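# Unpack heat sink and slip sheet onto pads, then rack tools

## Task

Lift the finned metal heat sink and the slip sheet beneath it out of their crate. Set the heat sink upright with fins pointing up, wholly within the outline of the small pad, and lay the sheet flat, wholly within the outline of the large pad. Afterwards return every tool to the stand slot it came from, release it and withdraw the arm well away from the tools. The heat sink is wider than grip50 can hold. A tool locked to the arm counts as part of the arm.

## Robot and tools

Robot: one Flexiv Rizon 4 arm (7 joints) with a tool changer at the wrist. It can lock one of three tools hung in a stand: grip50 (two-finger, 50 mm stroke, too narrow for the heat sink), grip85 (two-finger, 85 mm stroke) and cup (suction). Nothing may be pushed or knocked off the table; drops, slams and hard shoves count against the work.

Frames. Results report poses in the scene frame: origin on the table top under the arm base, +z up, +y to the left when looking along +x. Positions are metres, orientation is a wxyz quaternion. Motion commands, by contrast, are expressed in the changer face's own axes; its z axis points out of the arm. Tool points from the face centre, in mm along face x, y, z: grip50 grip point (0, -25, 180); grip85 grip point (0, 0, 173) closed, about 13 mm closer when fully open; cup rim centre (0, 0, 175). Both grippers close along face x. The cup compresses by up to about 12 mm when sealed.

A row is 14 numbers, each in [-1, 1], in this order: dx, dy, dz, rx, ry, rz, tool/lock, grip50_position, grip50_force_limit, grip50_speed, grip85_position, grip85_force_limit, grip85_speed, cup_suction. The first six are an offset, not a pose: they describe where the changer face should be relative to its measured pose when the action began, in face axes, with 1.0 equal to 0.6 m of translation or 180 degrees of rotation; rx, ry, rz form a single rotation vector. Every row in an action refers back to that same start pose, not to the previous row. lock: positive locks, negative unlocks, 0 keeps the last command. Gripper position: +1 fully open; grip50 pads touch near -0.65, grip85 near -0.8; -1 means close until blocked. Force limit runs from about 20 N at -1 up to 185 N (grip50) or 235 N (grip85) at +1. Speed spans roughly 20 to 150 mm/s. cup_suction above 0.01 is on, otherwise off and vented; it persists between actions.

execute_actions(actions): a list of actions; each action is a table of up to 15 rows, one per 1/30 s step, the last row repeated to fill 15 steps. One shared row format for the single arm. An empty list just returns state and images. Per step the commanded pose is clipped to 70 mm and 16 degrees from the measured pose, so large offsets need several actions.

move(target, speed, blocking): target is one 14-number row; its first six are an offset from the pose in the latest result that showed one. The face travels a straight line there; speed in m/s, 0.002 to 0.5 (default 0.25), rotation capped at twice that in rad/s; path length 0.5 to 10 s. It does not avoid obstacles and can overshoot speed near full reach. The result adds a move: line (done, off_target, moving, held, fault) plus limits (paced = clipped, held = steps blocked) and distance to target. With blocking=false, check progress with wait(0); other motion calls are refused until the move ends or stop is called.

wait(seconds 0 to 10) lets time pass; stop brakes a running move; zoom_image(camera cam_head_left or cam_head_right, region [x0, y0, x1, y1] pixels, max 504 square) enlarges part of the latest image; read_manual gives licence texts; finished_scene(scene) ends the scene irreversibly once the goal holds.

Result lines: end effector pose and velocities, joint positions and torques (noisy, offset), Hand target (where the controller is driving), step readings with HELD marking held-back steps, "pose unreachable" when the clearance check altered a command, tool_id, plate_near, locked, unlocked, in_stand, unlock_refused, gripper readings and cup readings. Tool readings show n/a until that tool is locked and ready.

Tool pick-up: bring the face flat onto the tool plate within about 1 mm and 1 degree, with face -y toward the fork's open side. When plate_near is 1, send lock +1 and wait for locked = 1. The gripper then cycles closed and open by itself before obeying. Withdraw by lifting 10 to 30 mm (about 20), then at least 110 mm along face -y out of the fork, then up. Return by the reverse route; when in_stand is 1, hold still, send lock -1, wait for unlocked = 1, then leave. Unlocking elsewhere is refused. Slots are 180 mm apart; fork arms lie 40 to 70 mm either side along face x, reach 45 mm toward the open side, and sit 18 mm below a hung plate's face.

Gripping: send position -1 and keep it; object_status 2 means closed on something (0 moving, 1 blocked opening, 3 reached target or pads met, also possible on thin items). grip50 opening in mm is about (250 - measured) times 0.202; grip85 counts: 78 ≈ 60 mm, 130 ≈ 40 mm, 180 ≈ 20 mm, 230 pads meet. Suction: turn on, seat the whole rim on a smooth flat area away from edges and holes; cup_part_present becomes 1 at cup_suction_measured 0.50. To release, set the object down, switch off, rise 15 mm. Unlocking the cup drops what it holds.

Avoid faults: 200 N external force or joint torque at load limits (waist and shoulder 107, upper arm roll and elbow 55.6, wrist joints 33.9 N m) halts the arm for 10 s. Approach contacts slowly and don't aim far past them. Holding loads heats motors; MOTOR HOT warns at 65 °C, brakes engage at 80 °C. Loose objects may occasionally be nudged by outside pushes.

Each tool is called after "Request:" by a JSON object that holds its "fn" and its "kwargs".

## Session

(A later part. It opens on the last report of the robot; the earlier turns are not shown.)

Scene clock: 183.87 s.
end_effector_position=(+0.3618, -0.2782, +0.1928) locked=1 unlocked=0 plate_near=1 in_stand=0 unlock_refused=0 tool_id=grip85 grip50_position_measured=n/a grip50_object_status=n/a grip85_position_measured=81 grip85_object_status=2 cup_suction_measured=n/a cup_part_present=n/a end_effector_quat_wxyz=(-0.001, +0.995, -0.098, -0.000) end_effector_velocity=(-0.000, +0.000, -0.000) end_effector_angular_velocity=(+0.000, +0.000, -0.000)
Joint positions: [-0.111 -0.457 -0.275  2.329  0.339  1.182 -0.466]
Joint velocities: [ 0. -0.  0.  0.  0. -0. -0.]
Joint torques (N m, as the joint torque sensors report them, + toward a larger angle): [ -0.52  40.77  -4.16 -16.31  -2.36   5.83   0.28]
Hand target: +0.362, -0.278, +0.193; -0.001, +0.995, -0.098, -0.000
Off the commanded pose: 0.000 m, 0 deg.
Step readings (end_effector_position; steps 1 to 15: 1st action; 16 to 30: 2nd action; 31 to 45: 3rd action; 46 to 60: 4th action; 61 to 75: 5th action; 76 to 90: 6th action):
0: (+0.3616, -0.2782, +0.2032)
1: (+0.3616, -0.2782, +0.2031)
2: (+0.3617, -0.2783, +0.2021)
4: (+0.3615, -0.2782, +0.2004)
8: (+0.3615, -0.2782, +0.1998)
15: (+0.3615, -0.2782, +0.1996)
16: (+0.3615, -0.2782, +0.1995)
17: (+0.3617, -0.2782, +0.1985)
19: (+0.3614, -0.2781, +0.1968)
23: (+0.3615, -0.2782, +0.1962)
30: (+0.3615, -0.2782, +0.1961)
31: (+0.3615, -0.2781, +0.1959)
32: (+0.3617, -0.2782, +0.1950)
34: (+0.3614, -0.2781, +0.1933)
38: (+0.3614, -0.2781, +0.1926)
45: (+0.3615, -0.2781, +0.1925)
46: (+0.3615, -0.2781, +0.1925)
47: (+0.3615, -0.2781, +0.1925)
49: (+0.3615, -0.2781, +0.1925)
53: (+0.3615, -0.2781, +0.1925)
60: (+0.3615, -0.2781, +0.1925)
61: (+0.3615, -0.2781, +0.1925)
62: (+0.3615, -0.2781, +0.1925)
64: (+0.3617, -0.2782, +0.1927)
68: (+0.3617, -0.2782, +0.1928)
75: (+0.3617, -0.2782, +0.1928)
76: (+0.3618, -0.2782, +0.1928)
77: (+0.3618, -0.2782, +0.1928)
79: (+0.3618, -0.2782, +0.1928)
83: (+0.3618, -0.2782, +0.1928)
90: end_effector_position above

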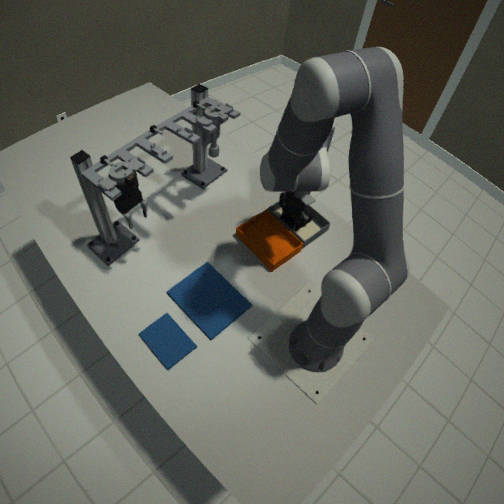

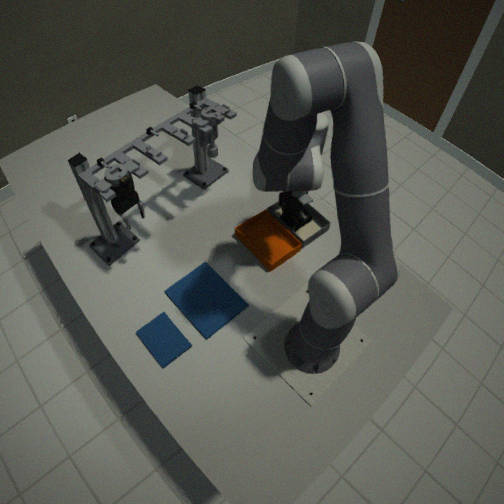

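Request:
{"fn": "move", "kwargs": {"target": [0,0,-0.15,0,0,0,0,1,0,0,-1,0,-0.5,0], "speed": 0.1}}

Request:
{"fn": "move", "kwargs": {"target": [-0.39,-0.907,0,0,0,-0.565,0,1,0,0,-1,0,-0.5,0], "speed": 0.2}}

Request:
{"fn": "move", "kwargs": {"target": [0,0,0.1,0,0,0,0,1,0,0,-1,0,-0.5,0], "speed": 0.08}}

Request:
{"fn": "zoom_image", "kwargs": {"camera": "cam_head_left", "region": [90, 230, 290, 400]}}

Scene clock: 185.43 s.
end_effector_position=(+0.3618, -0.2786, +0.2829) locked=1 unlocked=0 plate_near=1 in_stand=0 unlock_refused=0 tool_id=grip85 grip50_position_measured=n/a grip50_object_status=n/a grip85_position_measured=81 grip85_object_status=2 cup_suction_measured=n/a cup_part_present=n/a end_effector_quat_wxyz=(-0.001, +0.995, -0.098, -0.000) end_effector_velocity=(-0.000, +0.000, +0.001) end_effector_angular_velocity=(+0.000, +0.002, +0.000)
Joint positions: [-0.045 -0.166 -0.383  2.375  0.118  0.957 -0.31 ]
Joint velocities: [ 0.     0.003 -0.     0.    -0.004 -0.004  0.003]
Joint torques (N m, as the joint torque sensors report them, + toward a larger angle): [  0.17  35.87  -2.82 -25.05  -4.42   5.59   0.54]
Hand target: +0.362, -0.279, +0.283; -0.000, +0.995, -0.098, -0.000
Off the commanded pose: 0.000 m, 0 deg.
move: done

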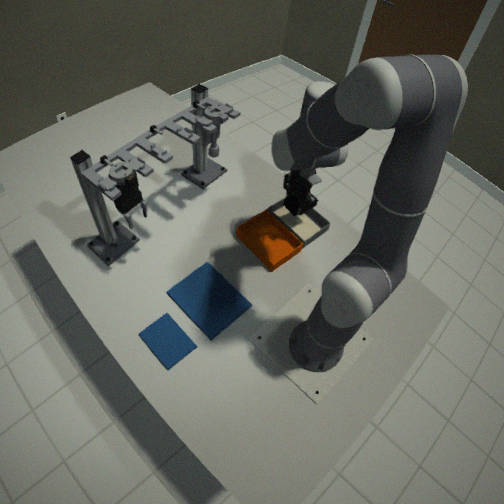

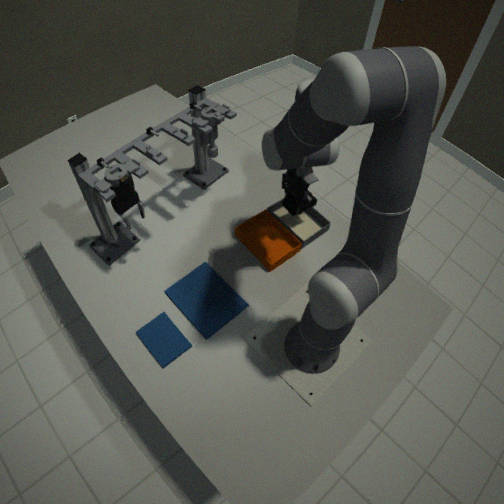

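Scene clock: 190.30 s.
end_effector_position=(+0.2393, +0.3022, +0.2846) locked=1 unlocked=0 plate_near=1 in_stand=0 unlock_refused=0 tool_id=grip85 grip50_position_measured=n/a grip50_object_status=n/a grip85_position_measured=81 grip85_object_status=2 cup_suction_measured=n/a cup_part_present=n/a end_effector_quat_wxyz=(-0.001, +0.704, +0.710, +0.001) end_effector_velocity=(-0.000, +0.001, -0.000) end_effector_angular_velocity=(+0.000, +0.000, +0.002)
Joint positions: [ 0.452 -0.143  0.678  2.458 -0.168  1.002 -0.299]
Joint velocities: [ 0.001 -0.003  0.    -0.002 -0.003  0.     0.001]
Joint torques (N m, as the joint torque sensors report them, + toward a larger angle): [  1.12  29.18   2.23 -25.86  -3.82   5.63   0.87]
Hand target: +0.239, +0.302, +0.285; -0.001, +0.704, +0.710, +0.001
Off the commanded pose: 0.002 m, 0 deg.
move: done

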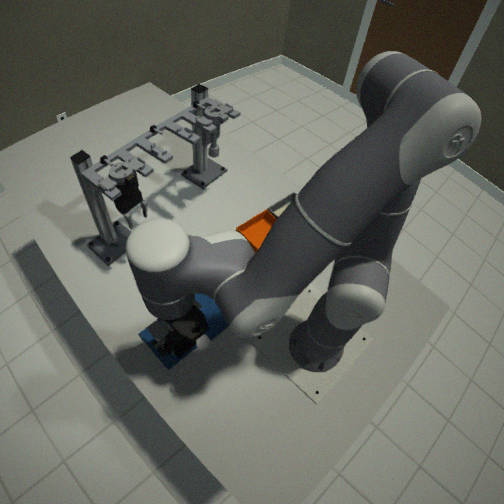

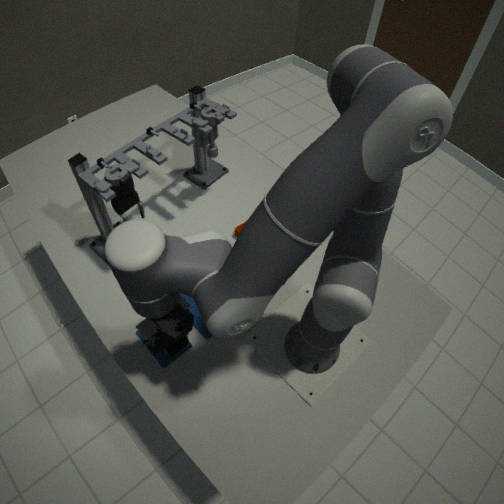

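Scene clock: 191.43 s.
end_effector_position=(+0.2391, +0.3022, +0.2245) locked=1 unlocked=0 plate_near=1 in_stand=0 unlock_refused=0 tool_id=grip85 grip50_position_measured=n/a grip50_object_status=n/a grip85_position_measured=81 grip85_object_status=2 cup_suction_measured=n/a cup_part_present=n/a end_effector_quat_wxyz=(-0.002, +0.704, +0.710, +0.001) end_effector_velocity=(+0.000, +0.000, -0.001) end_effector_angular_velocity=(+0.001, -0.003, -0.000)
Joint positions: [ 0.548 -0.317  0.498  2.549 -0.464  1.233 -0.101]
Joint velocities: [ 0.005 -0.002 -0.01   0.003 -0.012  0.008  0.009]
Joint torques (N m, as the joint torque sensors report them, + toward a larger angle): [  0.82  33.32   4.81 -18.64  -2.66   6.56   0.74]
Hand target: +0.239, +0.302, +0.224; -0.002, +0.704, +0.710, +0.001
Off the commanded pose: 0.000 m, 0 deg.
move: done

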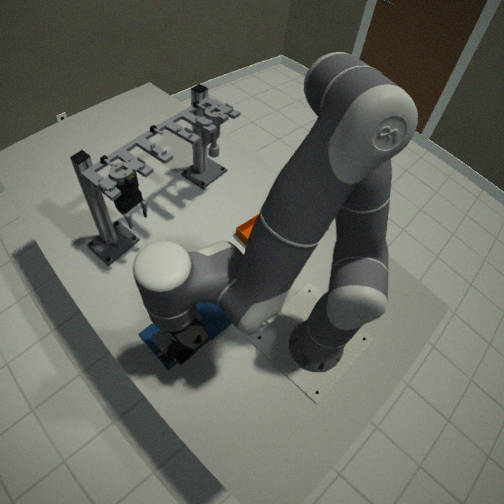

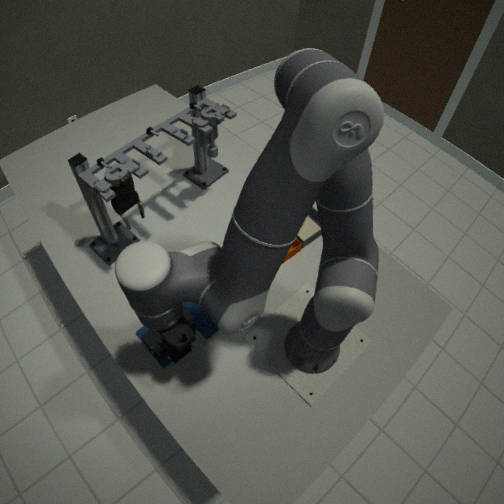

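Region (90, 230, 290, 400) of cam_head_left's 504x504 image, scaled by 2.520, with more detail than that image has; it fills the top 428 rows of this view, and the rest is white.

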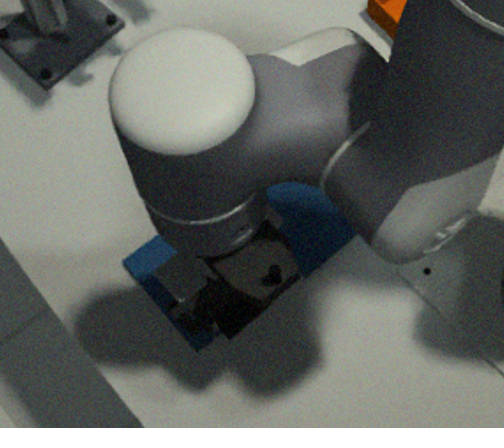

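Request:
{"fn": "move", "kwargs": {"target": [0.033,0.067,0.04,0,0,0,0,1,0,0,-1,0,-0.5,0], "speed": 0.05}}

Request:
{"fn": "execute_actions", "kwargs": {"actions": [[[0,0,0.004,0,0,0,0,1,0,0,-1,0,-0.5,0]],[[0,0,0.004,0,0,0,0,1,0,0,-1,0,-0.5,0]],[[0,0,0.004,0,0,0,0,1,0,0,-1,0,-0.5,0]],[[0,0,0.004,0,0,0,0,1,0,0,-1,0,-0.5,0]],[[0,0,0.004,0,0,0,0,1,0,0,-1,0,-0.5,0]],[[0,0,0.004,0,0,0,0,1,0,0,-1,0,-0.5,0]],[[0,0,0.004,0,0,0,0,1,0,0,-1,0,-0.5,0]]]}}

Scene clock: 193.23 s.
end_effector_position=(+0.2790, +0.3219, +0.2003) locked=1 unlocked=0 plate_near=1 in_stand=0 unlock_refused=0 tool_id=grip85 grip50_position_measured=n/a grip50_object_status=n/a grip85_position_measured=81 grip85_object_status=2 cup_suction_measured=n/a cup_part_present=n/a end_effector_quat_wxyz=(-0.001, +0.705, +0.710, +0.000) end_effector_velocity=(+0.001, +0.001, -0.001) end_effector_angular_velocity=(-0.001, +0.000, +0.000)
Joint positions: [ 0.577 -0.438  0.39   2.462 -0.556  1.263 -0.099]
Joint velocities: [ 0.    -0.003 -0.002 -0.003 -0.002 -0.     0.   ]
Joint torques (N m, as the joint torque sensors report them, + toward a larger angle): [  0.88  39.74   6.14 -18.03  -2.26   6.51  -0.12]
Hand target: +0.279, +0.322, +0.200; -0.002, +0.704, +0.710, +0.001
Off the commanded pose: 0.000 m, 0 deg.
move: done

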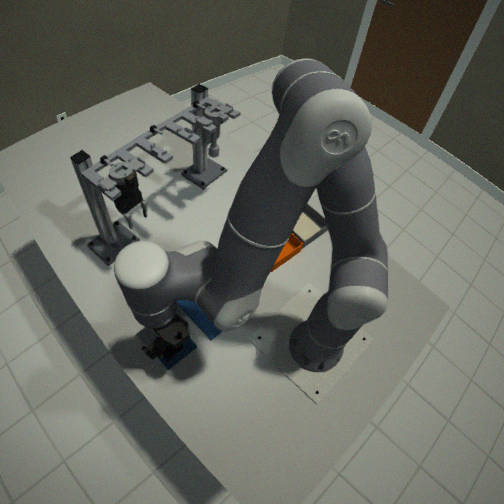

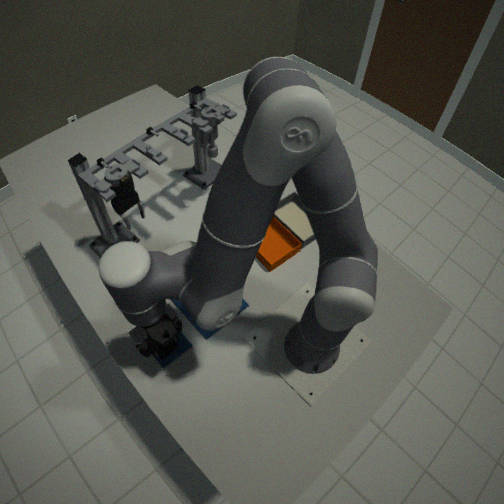

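Scene clock: 196.73 s.
end_effector_position=(+0.2826, +0.3289, +0.1971) locked=1 unlocked=0 plate_near=1 in_stand=0 unlock_refused=0 tool_id=grip85 grip50_position_measured=n/a grip50_object_status=n/a grip85_position_measured=81 grip85_object_status=2 cup_suction_measured=n/a cup_part_present=n/a end_effector_quat_wxyz=(-0.001, +0.703, +0.711, +0.017) end_effector_velocity=(-0.000, +0.000, -0.000) end_effector_angular_velocity=(-0.000, -0.000, +0.001)
Joint positions: [ 0.618 -0.451  0.327  2.468 -0.624  1.323 -0.053]
Joint velocities: [ 0.    -0.    -0.     0.    -0.002  0.     0.001]
Joint torques (N m, as the joint torque sensors report them, + toward a larger angle): [  1.23  12.71   0.66 -10.47  -1.57   4.55   0.74]
Hand target: +0.282, +0.327, +0.195; -0.001, +0.703, +0.711, +0.014
Off the commanded pose: 0.003 m, 0 deg.
Step readings (end_effector_position; steps 1 to 15: 1st action; 16 to 30: 2nd action; 31 to 45: 3rd action; 46 to 60: 4th action; 61 to 75: 5th action; 76 to 90: 6th action; 91 to 105: 7th action):
0: (+0.2790, +0.3219, +0.2003)
1: (+0.2791, +0.3219, +0.2001)
2: (+0.2791, +0.3220, +0.1995)
4: (+0.2790, +0.3218, +0.1984)
8: (+0.2790, +0.3219, +0.1981)
15: (+0.2790, +0.3219, +0.1980)
16: (+0.2790, +0.3219, +0.1979)
17: (+0.2791, +0.3221, +0.1977)
19: (+0.2794, +0.3227, +0.1976)
23: (+0.2794, +0.3228, +0.1975)
30: (+0.2794, +0.3228, +0.1975)
31: (+0.2795, +0.3228, +0.1974)
32: (+0.2797, +0.3232, +0.1974)
34: (+0.2800, +0.3237, +0.1973)
38: (+0.2799, +0.3237, +0.1972)
45: (+0.2799, +0.3237, +0.1972)
46: (+0.2799, +0.3237, +0.1972)
47: (+0.2801, +0.3242, +0.1972)
49: (+0.2804, +0.3246, +0.1971)
53: (+0.2805, +0.3249, +0.1971)
60: (+0.2805, +0.3249, +0.1971)
61: (+0.2806, +0.3249, +0.1971)
62: (+0.2807, +0.3252, +0.1970)
64: (+0.2810, +0.3259, +0.1971)
68: (+0.2811, +0.3261, +0.1971)
75: (+0.2811, +0.3261, +0.1971)
76: (+0.2812, +0.3261, +0.1970)
77: (+0.2813, +0.3264, +0.1969)
79: (+0.2817, +0.3270, +0.1970)
83: (+0.2818, +0.3273, +0.1970)
90: (+0.2818, +0.3273, +0.1970)
91: (+0.2819, +0.3274, +0.1970)
92: (+0.2820, +0.3277, +0.1970)
94: (+0.2824, +0.3285, +0.1971)
98: (+0.2826, +0.3288, +0.1971)
105: end_effector_position above

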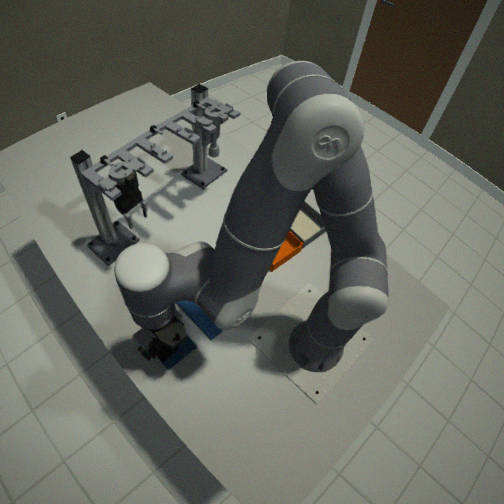

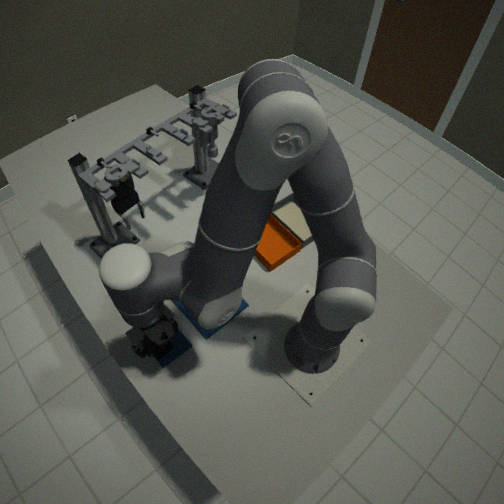

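Request:
{"fn": "execute_actions", "kwargs": {"actions": [[[0,0,0,0,0,0,0,1,0,0,1,0,0,0]],[[0,0,0,0,0,0,0,1,0,0,1,0,0,0]]]}}

Request:
{"fn": "move", "kwargs": {"target": [0,0,-0.306,0.0072,-0.0081,0,0,1,0,0,1,0,0,0], "speed": 0.15}}

Request:
{"fn": "move", "kwargs": {"target": [-0.58,0.35,0,0,0,-0.0385,0,1,0,0,1,0,0,0], "speed": 0.2}}

Request:
{"fn": "zoom_image", "kwargs": {"camera": "cam_head_left", "region": [90, 230, 290, 400]}}

Scene clock: 197.97 s.
end_effector_position=(+0.2826, +0.3288, +0.1970) locked=1 unlocked=0 plate_near=1 in_stand=0 unlock_refused=0 tool_id=grip85 grip50_position_measured=n/a grip50_object_status=n/a grip85_position_measured=3 grip85_object_status=3 cup_suction_measured=n/a cup_part_present=n/a end_effector_quat_wxyz=(-0.001, +0.703, +0.711, +0.017) end_effector_velocity=(+0.000, -0.000, -0.000) end_effector_angular_velocity=(-0.000, +0.000, -0.001)
Joint positions: [ 0.618 -0.451  0.327  2.468 -0.625  1.323 -0.053]
Joint velocities: [-0.  0. -0.  0.  0. -0. -0.]
Joint torques (N m, as the joint torque sensors report them, + toward a larger angle): [ -0.36  40.62   6.51 -17.03  -1.71   6.01   0.41]
Hand target: +0.283, +0.329, +0.197; -0.001, +0.703, +0.711, +0.017
Off the commanded pose: 0.000 m, 0 deg.
Step readings (end_effector_position; steps 1 to 15: 1st action; 16 to 30: 2nd action):
0: (+0.2826, +0.3289, +0.1971)
1: (+0.2827, +0.3290, +0.1972)
2: (+0.2826, +0.3289, +0.1970)
4: (+0.2825, +0.3287, +0.1968)
8: (+0.2826, +0.3288, +0.1969)
15: (+0.2826, +0.3288, +0.1970)
16: (+0.2826, +0.3288, +0.1970)
17: (+0.2826, +0.3288, +0.1970)
19: (+0.2826, +0.3288, +0.1970)
23: (+0.2826, +0.3288, +0.1970)
30: end_effector_position above

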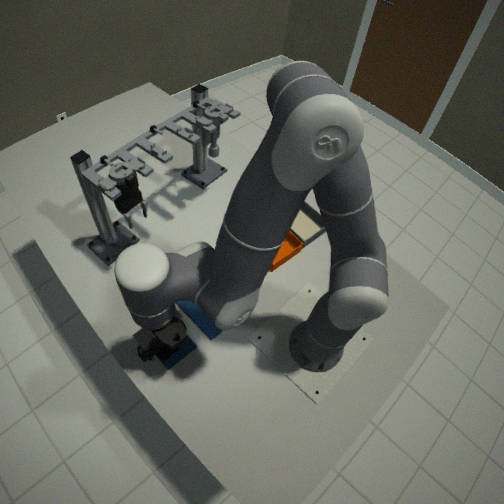

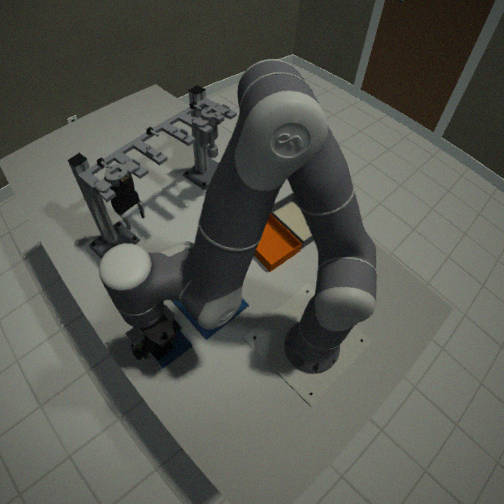

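Scene clock: 199.60 s.
end_effector_position=(+0.2788, +0.3245, +0.3808) locked=1 unlocked=0 plate_near=1 in_stand=0 unlock_refused=0 tool_id=grip85 grip50_position_measured=n/a grip50_object_status=n/a grip85_position_measured=3 grip85_object_status=3 cup_suction_measured=n/a cup_part_present=n/a end_effector_quat_wxyz=(+0.000, +0.703, +0.711, +0.000) end_effector_velocity=(+0.000, -0.000, +0.001) end_effector_angular_velocity=(-0.001, +0.001, +0.000)
Joint positions: [ 0.411 -0.012  0.675  2.21  -0.014  0.655 -0.476]
Joint velocities: [-0.001  0.002 -0.    -0.003  0.003 -0.007 -0.003]
Joint torques (N m, as the joint torque sensors report them, + toward a larger angle): [ -1.59  29.37  -0.46 -31.9   -4.75   5.44  -0.06]
Hand target: +0.279, +0.324, +0.381; +0.000, +0.703, +0.711, +0.000
Off the commanded pose: 0.001 m, 0 deg.
move: done

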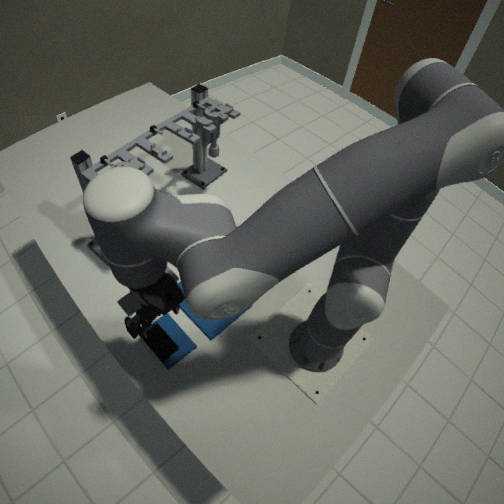

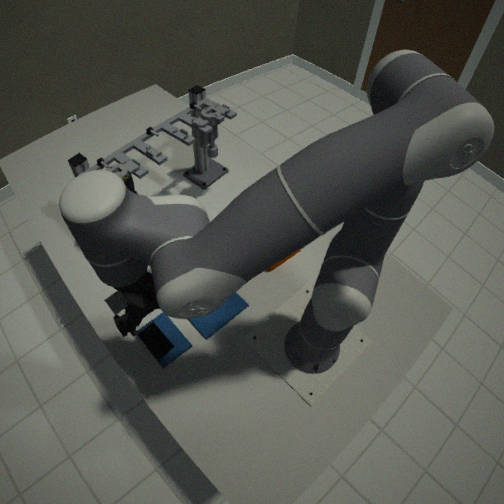

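Scene clock: 202.07 s.
end_effector_position=(+0.4927, -0.0218, +0.3810) locked=1 unlocked=0 plate_near=1 in_stand=0 unlock_refused=0 tool_id=grip85 grip50_position_measured=n/a grip50_object_status=n/a grip85_position_measured=3 grip85_object_status=3 cup_suction_measured=n/a cup_part_present=n/a end_effector_quat_wxyz=(+0.001, +0.659, +0.753, +0.000) end_effector_velocity=(+0.001, -0.001, +0.000) end_effector_angular_velocity=(+0.000, +0.000, +0.002)
Joint positions: [-0.004 -0.094  0.179  2.117 -0.019  0.646 -1.506]
Joint velocities: [-0.001 -0.003 -0.001 -0.003  0.    -0.001 -0.004]
Joint torques (N m, as the joint torque sensors report them, + toward a larger angle): [ -2.03  40.4   -0.56 -32.07  -4.59   5.09  -0.03]
Hand target: +0.493, -0.022, +0.381; +0.001, +0.659, +0.753, -0.000
Off the commanded pose: 0.001 m, 0 deg.
move: done

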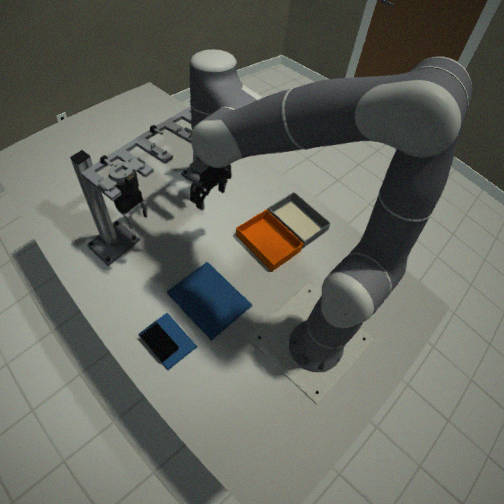

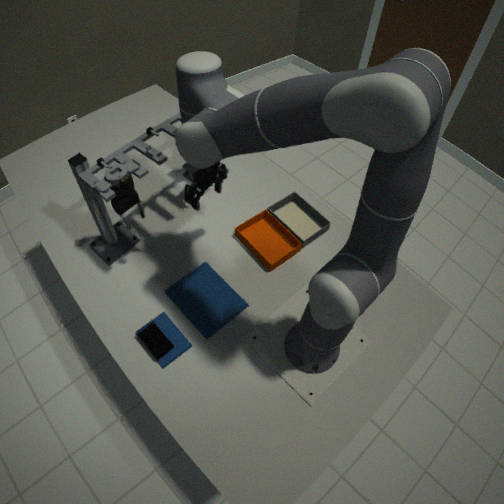

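Region (90, 230, 290, 400) of cam_head_left's 504x504 image, scaled by 2.520, with more detail than that image has; it fills the top 428 rows of this view, and the rest is white.

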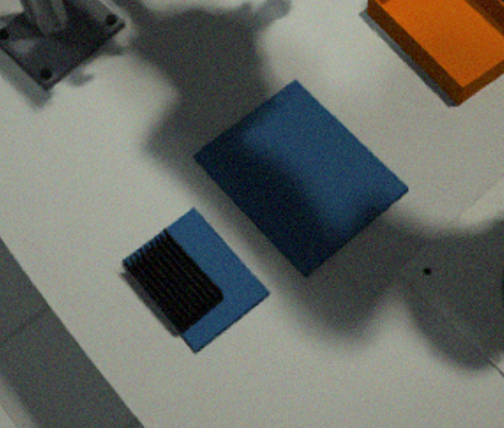

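Request:
{"fn": "move", "kwargs": {"target": [0.615,-0.278,0,0,0,0.042,0,1,0,0,1,0,0,0], "speed": 0.2}}

Request:
{"fn": "move", "kwargs": {"target": [0,0,0.303,0,0,0,0,1,0,0,1,0,0,0], "speed": 0.1}}

Request:
{"fn": "execute_actions", "kwargs": {"actions": [[[0,0,0,0,0,0,0,1,0,0,-1,0,-0.5,0]],[[0,0,0,0,0,0,0,1,0,0,-1,0,-0.5,0]],[[0,0,0,0,0,0,0,1,0,0,-1,0,-0.5,0]],[[0,0,-0.012,0,0,0,0,1,0,0,-1,0,-0.5,0]],[[-0.037,-0.013,0,0,0,0,0,1,0,0,-1,0,-0.5,0]],[[0,0,0.01,0,0,0,0,1,0,0,-1,0,-0.5,0]],[[0,0,0,0,0,0,0,1,0,0,1,0,0,0]],[[0,0,0,0,0,0,0,1,0,0,1,0,0,0]]]}}

Request:
{"fn": "move", "kwargs": {"target": [0,0,-0.3,0,0,0,0,1,0,0,1,0,0,0], "speed": 0.15}}

Scene clock: 204.93 s.
end_effector_position=(+0.2787, +0.3226, +0.3807) locked=1 unlocked=0 plate_near=1 in_stand=0 unlock_refused=0 tool_id=grip85 grip50_position_measured=n/a grip50_object_status=n/a grip85_position_measured=3 grip85_object_status=3 cup_suction_measured=n/a cup_part_present=n/a end_effector_quat_wxyz=(+0.000, +0.707, +0.707, +0.000) end_effector_velocity=(-0.000, +0.001, -0.000) end_effector_angular_velocity=(-0.000, -0.000, -0.002)
Joint positions: [ 0.409 -0.008  0.674  2.214 -0.011  0.655 -0.469]
Joint velocities: [ 0.002 -0.002  0.001 -0.001 -0.003  0.001  0.007]
Joint torques (N m, as the joint torque sensors report them, + toward a larger angle): [  0.6   28.78   1.38 -31.81  -5.06   6.42   0.59]
Hand target: +0.279, +0.323, +0.381; +0.001, +0.707, +0.708, +0.001
Off the commanded pose: 0.001 m, 0 deg.
move: done

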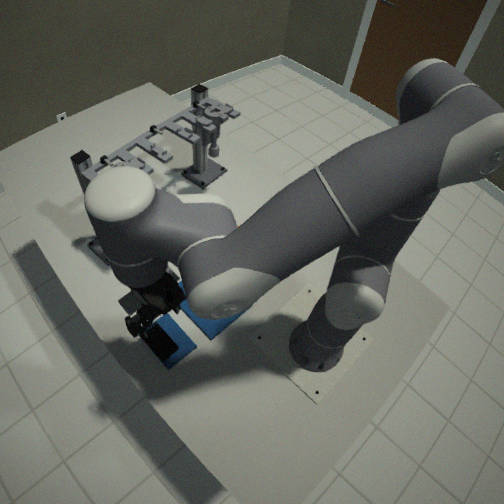

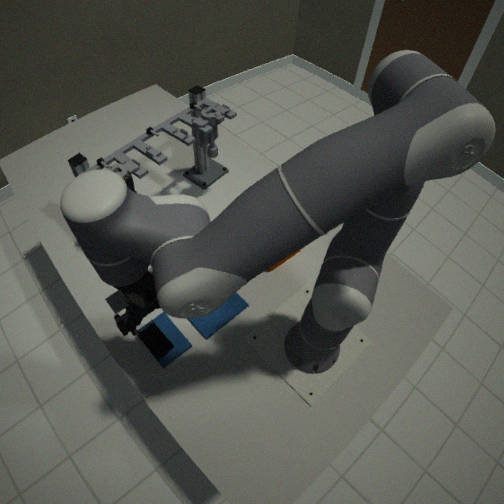

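Scene clock: 207.13 s.
end_effector_position=(+0.2785, +0.3224, +0.1987) locked=1 unlocked=0 plate_near=1 in_stand=0 unlock_refused=0 tool_id=grip85 grip50_position_measured=n/a grip50_object_status=n/a grip85_position_measured=3 grip85_object_status=3 cup_suction_measured=n/a cup_part_present=n/a end_effector_quat_wxyz=(+0.000, +0.707, +0.708, +0.000) end_effector_velocity=(+0.000, -0.000, -0.001) end_effector_angular_velocity=(+0.001, -0.003, -0.002)
Joint positions: [ 0.589 -0.44   0.378  2.463 -0.559  1.267 -0.088]
Joint velocities: [ 0.007 -0.002 -0.011  0.003 -0.009  0.008  0.008]
Joint torques (N m, as the joint torque sensors report them, + toward a larger angle): [ -0.48  39.55   5.82 -16.61  -1.9    6.56   0.78]
Hand target: +0.279, +0.322, +0.199; +0.000, +0.707, +0.708, +0.000
Off the commanded pose: 0.001 m, 0 deg.
move: done

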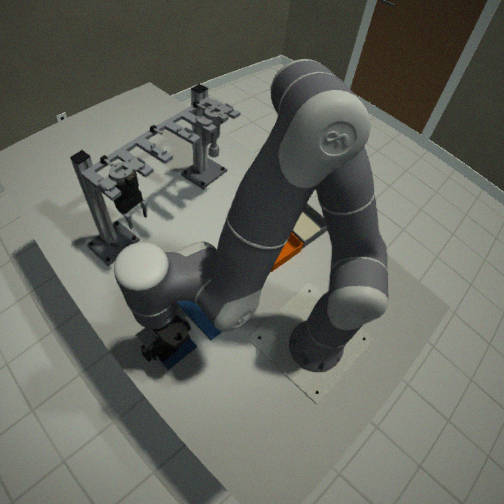

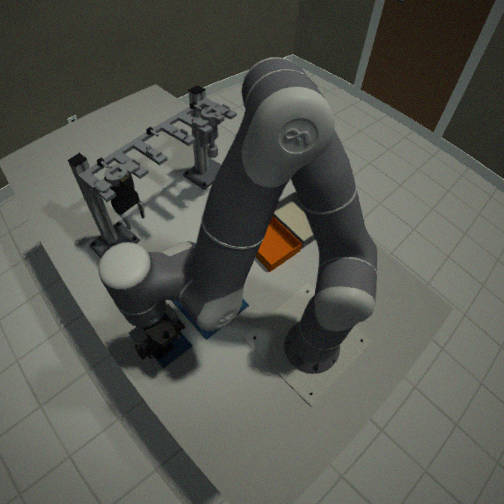

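Scene clock: 211.13 s.
end_effector_position=(+0.2706, +0.3004, +0.2000) locked=1 unlocked=0 plate_near=1 in_stand=0 unlock_refused=0 tool_id=grip85 grip50_position_measured=n/a grip50_object_status=n/a grip85_position_measured=3 grip85_object_status=3 cup_suction_measured=n/a cup_part_present=n/a end_effector_quat_wxyz=(+0.000, +0.707, +0.708, +0.000) end_effector_velocity=(-0.000, +0.000, +0.000) end_effector_angular_velocity=(+0.000, -0.000, +0.000)
Joint positions: [ 0.573 -0.405  0.37   2.525 -0.568  1.299 -0.095]
Joint velocities: [ 0.  0.  0. -0.  0.  0. -0.]
Joint torques (N m, as the joint torque sensors report them, + toward a larger angle): [ -0.33  37.4    5.92 -16.63  -1.76   5.87   0.39]
Hand target: +0.271, +0.300, +0.200; +0.000, +0.707, +0.708, +0.000
Off the commanded pose: 0.000 m, 0 deg.
Step readings (end_effector_position; steps 1 to 15: 1st action; 16 to 30: 2nd action; 31 to 45: 3rd action; 46 to 60: 4th action; 61 to 75: 5th action; 76 to 90: 6th action; 91 to 105: 7th action; 106 to 120: 8th action):
0: (+0.2785, +0.3224, +0.1987)
1: (+0.2785, +0.3224, +0.1987)
2: (+0.2785, +0.3224, +0.1987)
4: (+0.2785, +0.3224, +0.1987)
8: (+0.2785, +0.3224, +0.1987)
15: (+0.2785, +0.3225, +0.1987)
16: (+0.2785, +0.3225, +0.1987)
17: (+0.2786, +0.3225, +0.1988)
19: (+0.2787, +0.3227, +0.1991)
23: (+0.2787, +0.3227, +0.1991)
30: (+0.2787, +0.3227, +0.1991)
31: (+0.2787, +0.3227, +0.1991)
32: (+0.2787, +0.3227, +0.1992)
34: (+0.2787, +0.3227, +0.1992)
38: (+0.2787, +0.3227, +0.1992)
45: (+0.2787, +0.3227, +0.1992)
46: (+0.2787, +0.3228, +0.1994)
47: (+0.2784, +0.3226, +0.2008)
49: (+0.2786, +0.3227, +0.2043)
53: (+0.2787, +0.3227, +0.2060)
60: (+0.2786, +0.3227, +0.2062)
61: (+0.2785, +0.3225, +0.2062)
62: (+0.2777, +0.3203, +0.2064)
64: (+0.2736, +0.3093, +0.2059)
68: (+0.2709, +0.3012, +0.2058)
75: (+0.2706, +0.3005, +0.2061)
76: (+0.2707, +0.3004, +0.2059)
77: (+0.2709, +0.3005, +0.2046)
79: (+0.2706, +0.3003, +0.2016)
83: (+0.2706, +0.3004, +0.2002)
90: (+0.2706, +0.3004, +0.2000)
91: (+0.2706, +0.3004, +0.2000)
92: (+0.2706, +0.3004, +0.2000)
94: (+0.2706, +0.3004, +0.2000)
98: (+0.2706, +0.3004, +0.2000)
105: (+0.2706, +0.3004, +0.2000)
106: (+0.2706, +0.3004, +0.2000)
107: (+0.2706, +0.3004, +0.2000)
109: (+0.2706, +0.3004, +0.2000)
113: (+0.2706, +0.3004, +0.2000)
120: end_effector_position above

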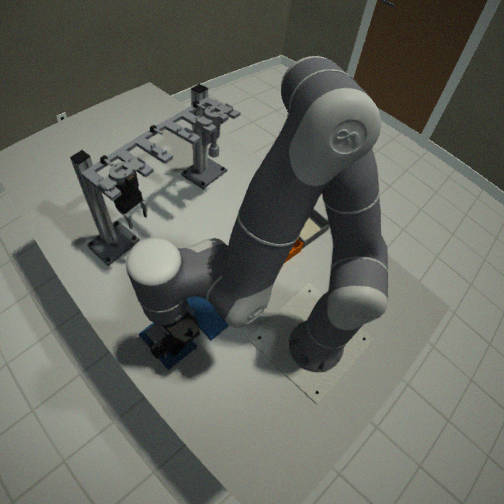

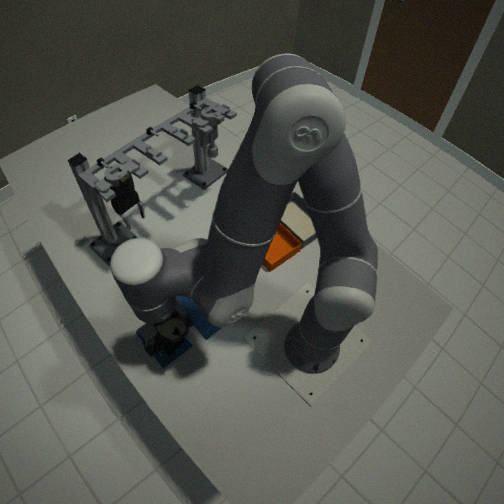

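Scene clock: 212.73 s.
end_effector_position=(+0.2708, +0.3008, +0.3803) locked=1 unlocked=0 plate_near=1 in_stand=0 unlock_refused=0 tool_id=grip85 grip50_position_measured=n/a grip50_object_status=n/a grip85_position_measured=3 grip85_object_status=3 cup_suction_measured=n/a cup_part_present=n/a end_effector_quat_wxyz=(+0.001, +0.707, +0.708, +0.000) end_effector_velocity=(-0.000, -0.000, +0.001) end_effector_angular_velocity=(-0.001, +0.001, +0.001)
Joint positions: [ 0.39   0.054  0.677  2.258  0.037  0.651 -0.515]
Joint velocities: [-0.     0.003 -0.001 -0.003  0.002 -0.007 -0.003]
Joint torques (N m, as the joint torque sensors report them, + toward a larger angle): [ -1.72  27.02  -1.96 -32.    -4.79   5.18  -0.06]
Hand target: +0.271, +0.301, +0.380; +0.001, +0.707, +0.708, +0.000
Off the commanded pose: 0.000 m, 0 deg.
move: done

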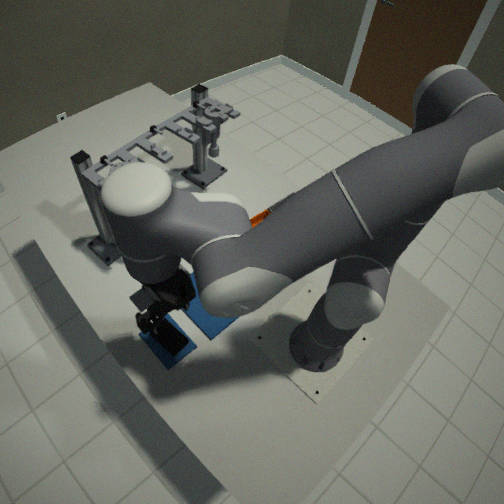

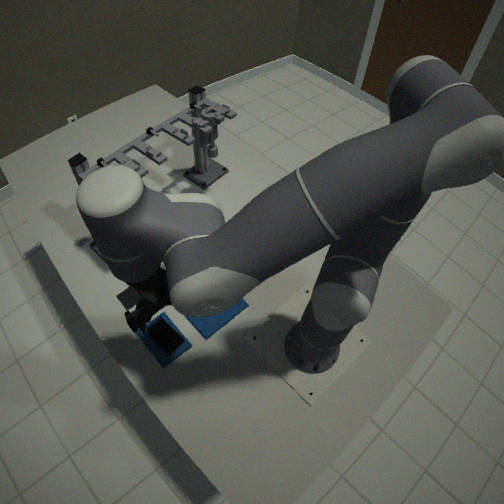

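Good. Return to (0.4913,-0.0187).

Request:
{"fn": "move", "kwargs": {"target": [-0.5325,0.3675,0,0,0,-0.0415,0,1,0,0,1,0,0,0], "speed": 0.2}}

Scene clock: 215.20 s.
end_effector_position=(+0.4915, -0.0192, +0.3806) locked=1 unlocked=0 plate_near=1 in_stand=0 unlock_refused=0 tool_id=grip85 grip50_position_measured=n/a grip50_object_status=n/a grip85_position_measured=3 grip85_object_status=3 cup_suction_measured=n/a cup_part_present=n/a end_effector_quat_wxyz=(+0.001, +0.659, +0.752, +0.000) end_effector_velocity=(+0.001, -0.001, -0.000) end_effector_angular_velocity=(+0.001, +0.001, +0.000)
Joint positions: [ 0.012 -0.09   0.168  2.123 -0.018  0.648 -1.5  ]
Joint velocities: [-0.001 -0.003 -0.002 -0.003  0.001 -0.001 -0.004]
Joint torques (N m, as the joint torque sensors report them, + toward a larger angle): [ -1.09  40.22  -0.1  -32.22  -4.64   5.33  -0.19]
Hand target: +0.492, -0.020, +0.381; +0.001, +0.659, +0.752, -0.000
Off the commanded pose: 0.001 m, 0 deg.
move: done

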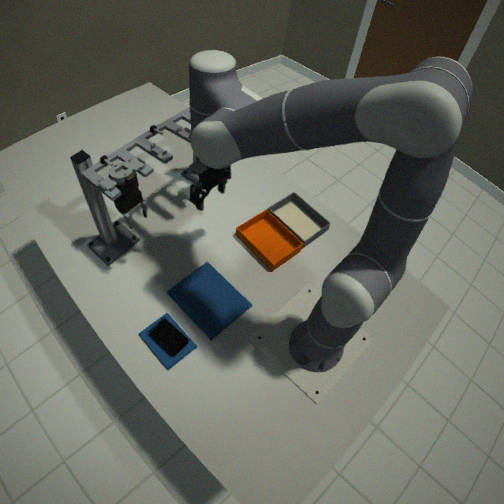

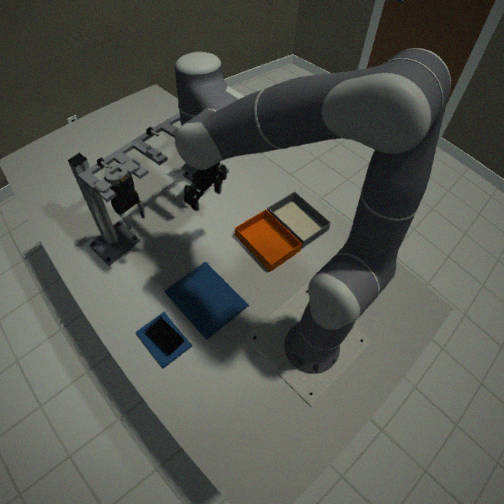

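Request:
{"fn": "move", "kwargs": {"target": [0.001,0.25,0,0,0,0,0,1,0,0,1,0,0,0], "speed": 0.06}}

Request:
{"fn": "move", "kwargs": {"target": [0,0,0.033,0,0,0,0,1,0,0,1,0,0,0], "speed": 0.02}}

Request:
{"fn": "execute_actions", "kwargs": {"actions": [[[0,0,0,0,0,0,-1,1,0,0,1,0,0,0]],[[0,0,0,0,0,0,-1,1,0,0,1,0,0,0]],[[0,0,0,0,0,0,-1,1,0,0,1,0,0,0]]]}}

Scene clock: 218.23 s.
end_effector_position=(+0.6400, +0.0007, +0.3806) locked=1 unlocked=0 plate_near=1 in_stand=0 unlock_refused=0 tool_id=grip85 grip50_position_measured=n/a grip50_object_status=n/a grip85_position_measured=3 grip85_object_status=3 cup_suction_measured=n/a cup_part_present=n/a end_effector_quat_wxyz=(+0.001, +0.659, +0.752, +0.000) end_effector_velocity=(+0.001, +0.000, +0.000) end_effector_angular_velocity=(+0.000, -0.000, +0.000)
Joint positions: [ 0.064 -0.418  0.118  1.684 -0.055  0.535 -1.49 ]
Joint velocities: [-0.    -0.002  0.001 -0.004 -0.    -0.002 -0.   ]
Joint torques (N m, as the joint torque sensors report them, + toward a larger angle): [  0.31  58.72   1.66 -33.99  -5.46   5.27  -0.01]
Hand target: +0.640, +0.001, +0.381; +0.001, +0.659, +0.752, +0.000
Off the commanded pose: 0.000 m, 0 deg.
move: done

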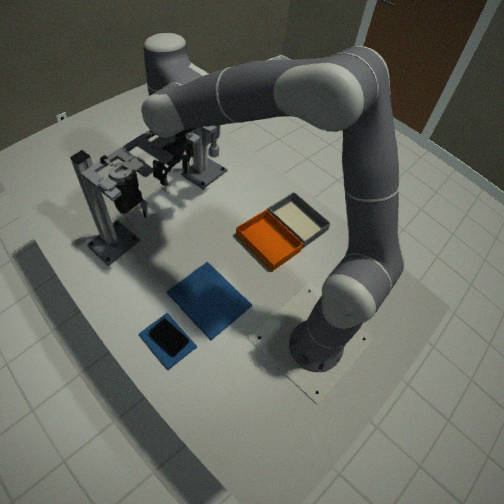

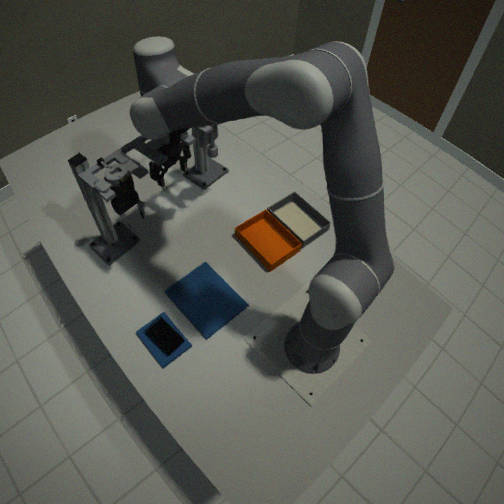

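Scene clock: 219.47 s.
end_effector_position=(+0.6400, +0.0007, +0.3609) locked=1 unlocked=0 plate_near=1 in_stand=1 unlock_refused=0 tool_id=grip85 grip50_position_measured=n/a grip50_object_status=n/a grip85_position_measured=3 grip85_object_status=3 cup_suction_measured=n/a cup_part_present=n/a end_effector_quat_wxyz=(+0.001, +0.659, +0.752, +0.000) end_effector_velocity=(+0.000, +0.000, -0.001) end_effector_angular_velocity=(-0.000, -0.001, +0.000)
Joint positions: [ 0.065 -0.441  0.117  1.706 -0.058  0.581 -1.488]
Joint velocities: [-0.    -0.001  0.     0.001 -0.001  0.002  0.   ]
Joint torques (N m, as the joint torque sensors report them, + toward a larger angle): [  0.45  58.69   1.34 -32.58  -5.4    6.13   0.85]
Hand target: +0.640, +0.001, +0.361; +0.001, +0.659, +0.752, +0.000
Off the commanded pose: 0.000 m, 0 deg.
move: done

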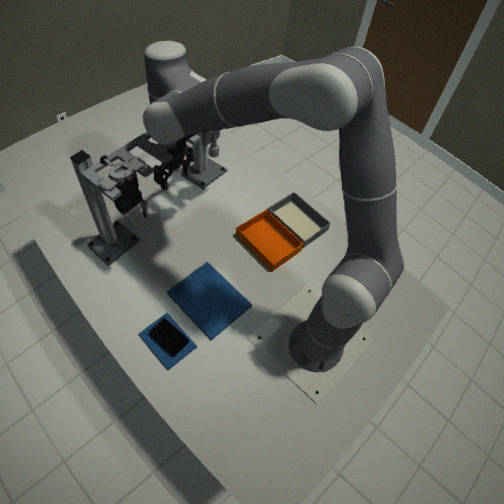

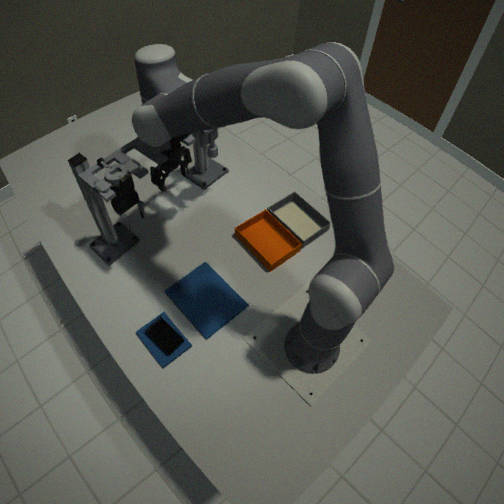

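Scene clock: 220.97 s.
end_effector_position=(+0.6398, +0.0007, +0.3607) locked=0 unlocked=1 plate_near=1 in_stand=1 unlock_refused=0 tool_id=none grip50_position_measured=n/a grip50_object_status=n/a grip85_position_measured=n/a grip85_object_status=n/a cup_suction_measured=n/a cup_part_present=n/a end_effector_quat_wxyz=(+0.001, +0.659, +0.752, +0.000) end_effector_velocity=(+0.000, +0.000, +0.000) end_effector_angular_velocity=(-0.001, -0.001, +0.001)
Joint positions: [ 0.065 -0.441  0.117  1.707 -0.058  0.581 -1.488]
Joint velocities: [ 0.    -0.    -0.    -0.    -0.001  0.     0.   ]
Joint torques (N m, as the joint torque sensors report them, + toward a larger angle): [ -0.18  51.     2.21 -27.55  -4.     4.53   0.45]
Hand target: +0.640, +0.001, +0.361; +0.001, +0.659, +0.752, +0.000
Off the commanded pose: 0.000 m, 0 deg.
Step readings (end_effector_position; steps 1 to 15: 1st action; 16 to 30: 2nd action; 31 to 45: 3rd action):
0: (+0.6400, +0.0007, +0.3609)
1: (+0.6398, +0.0007, +0.3605)
2: (+0.6397, +0.0007, +0.3604)
4: (+0.6397, +0.0007, +0.3604)
8: (+0.6398, +0.0007, +0.3607)
15: (+0.6398, +0.0007, +0.3607)
16: (+0.6398, +0.0007, +0.3607)
17: (+0.6398, +0.0007, +0.3607)
19: (+0.6398, +0.0007, +0.3607)
23: (+0.6398, +0.0007, +0.3607)
30: (+0.6398, +0.0007, +0.3607)
31: (+0.6398, +0.0007, +0.3607)
32: (+0.6398, +0.0007, +0.3607)
34: (+0.6398, +0.0007, +0.3607)
38: (+0.6398, +0.0007, +0.3607)
45: end_effector_position above

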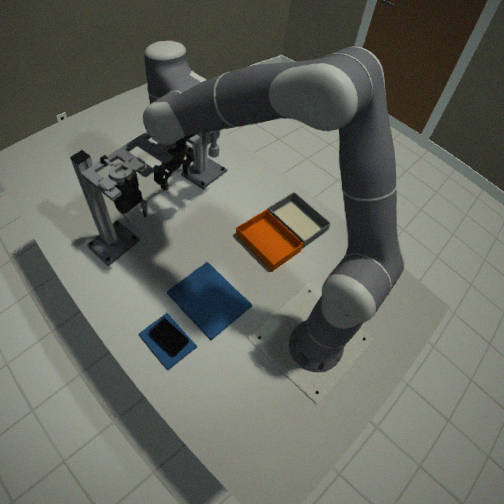

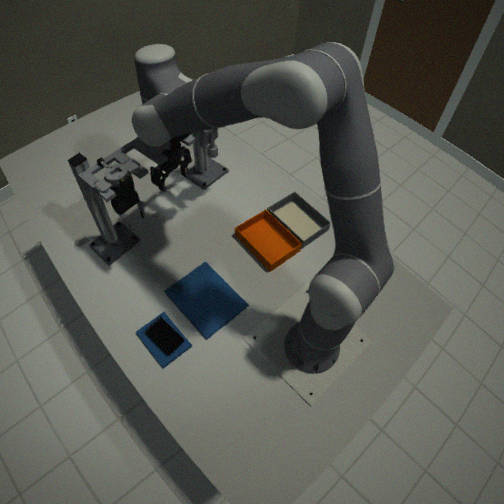

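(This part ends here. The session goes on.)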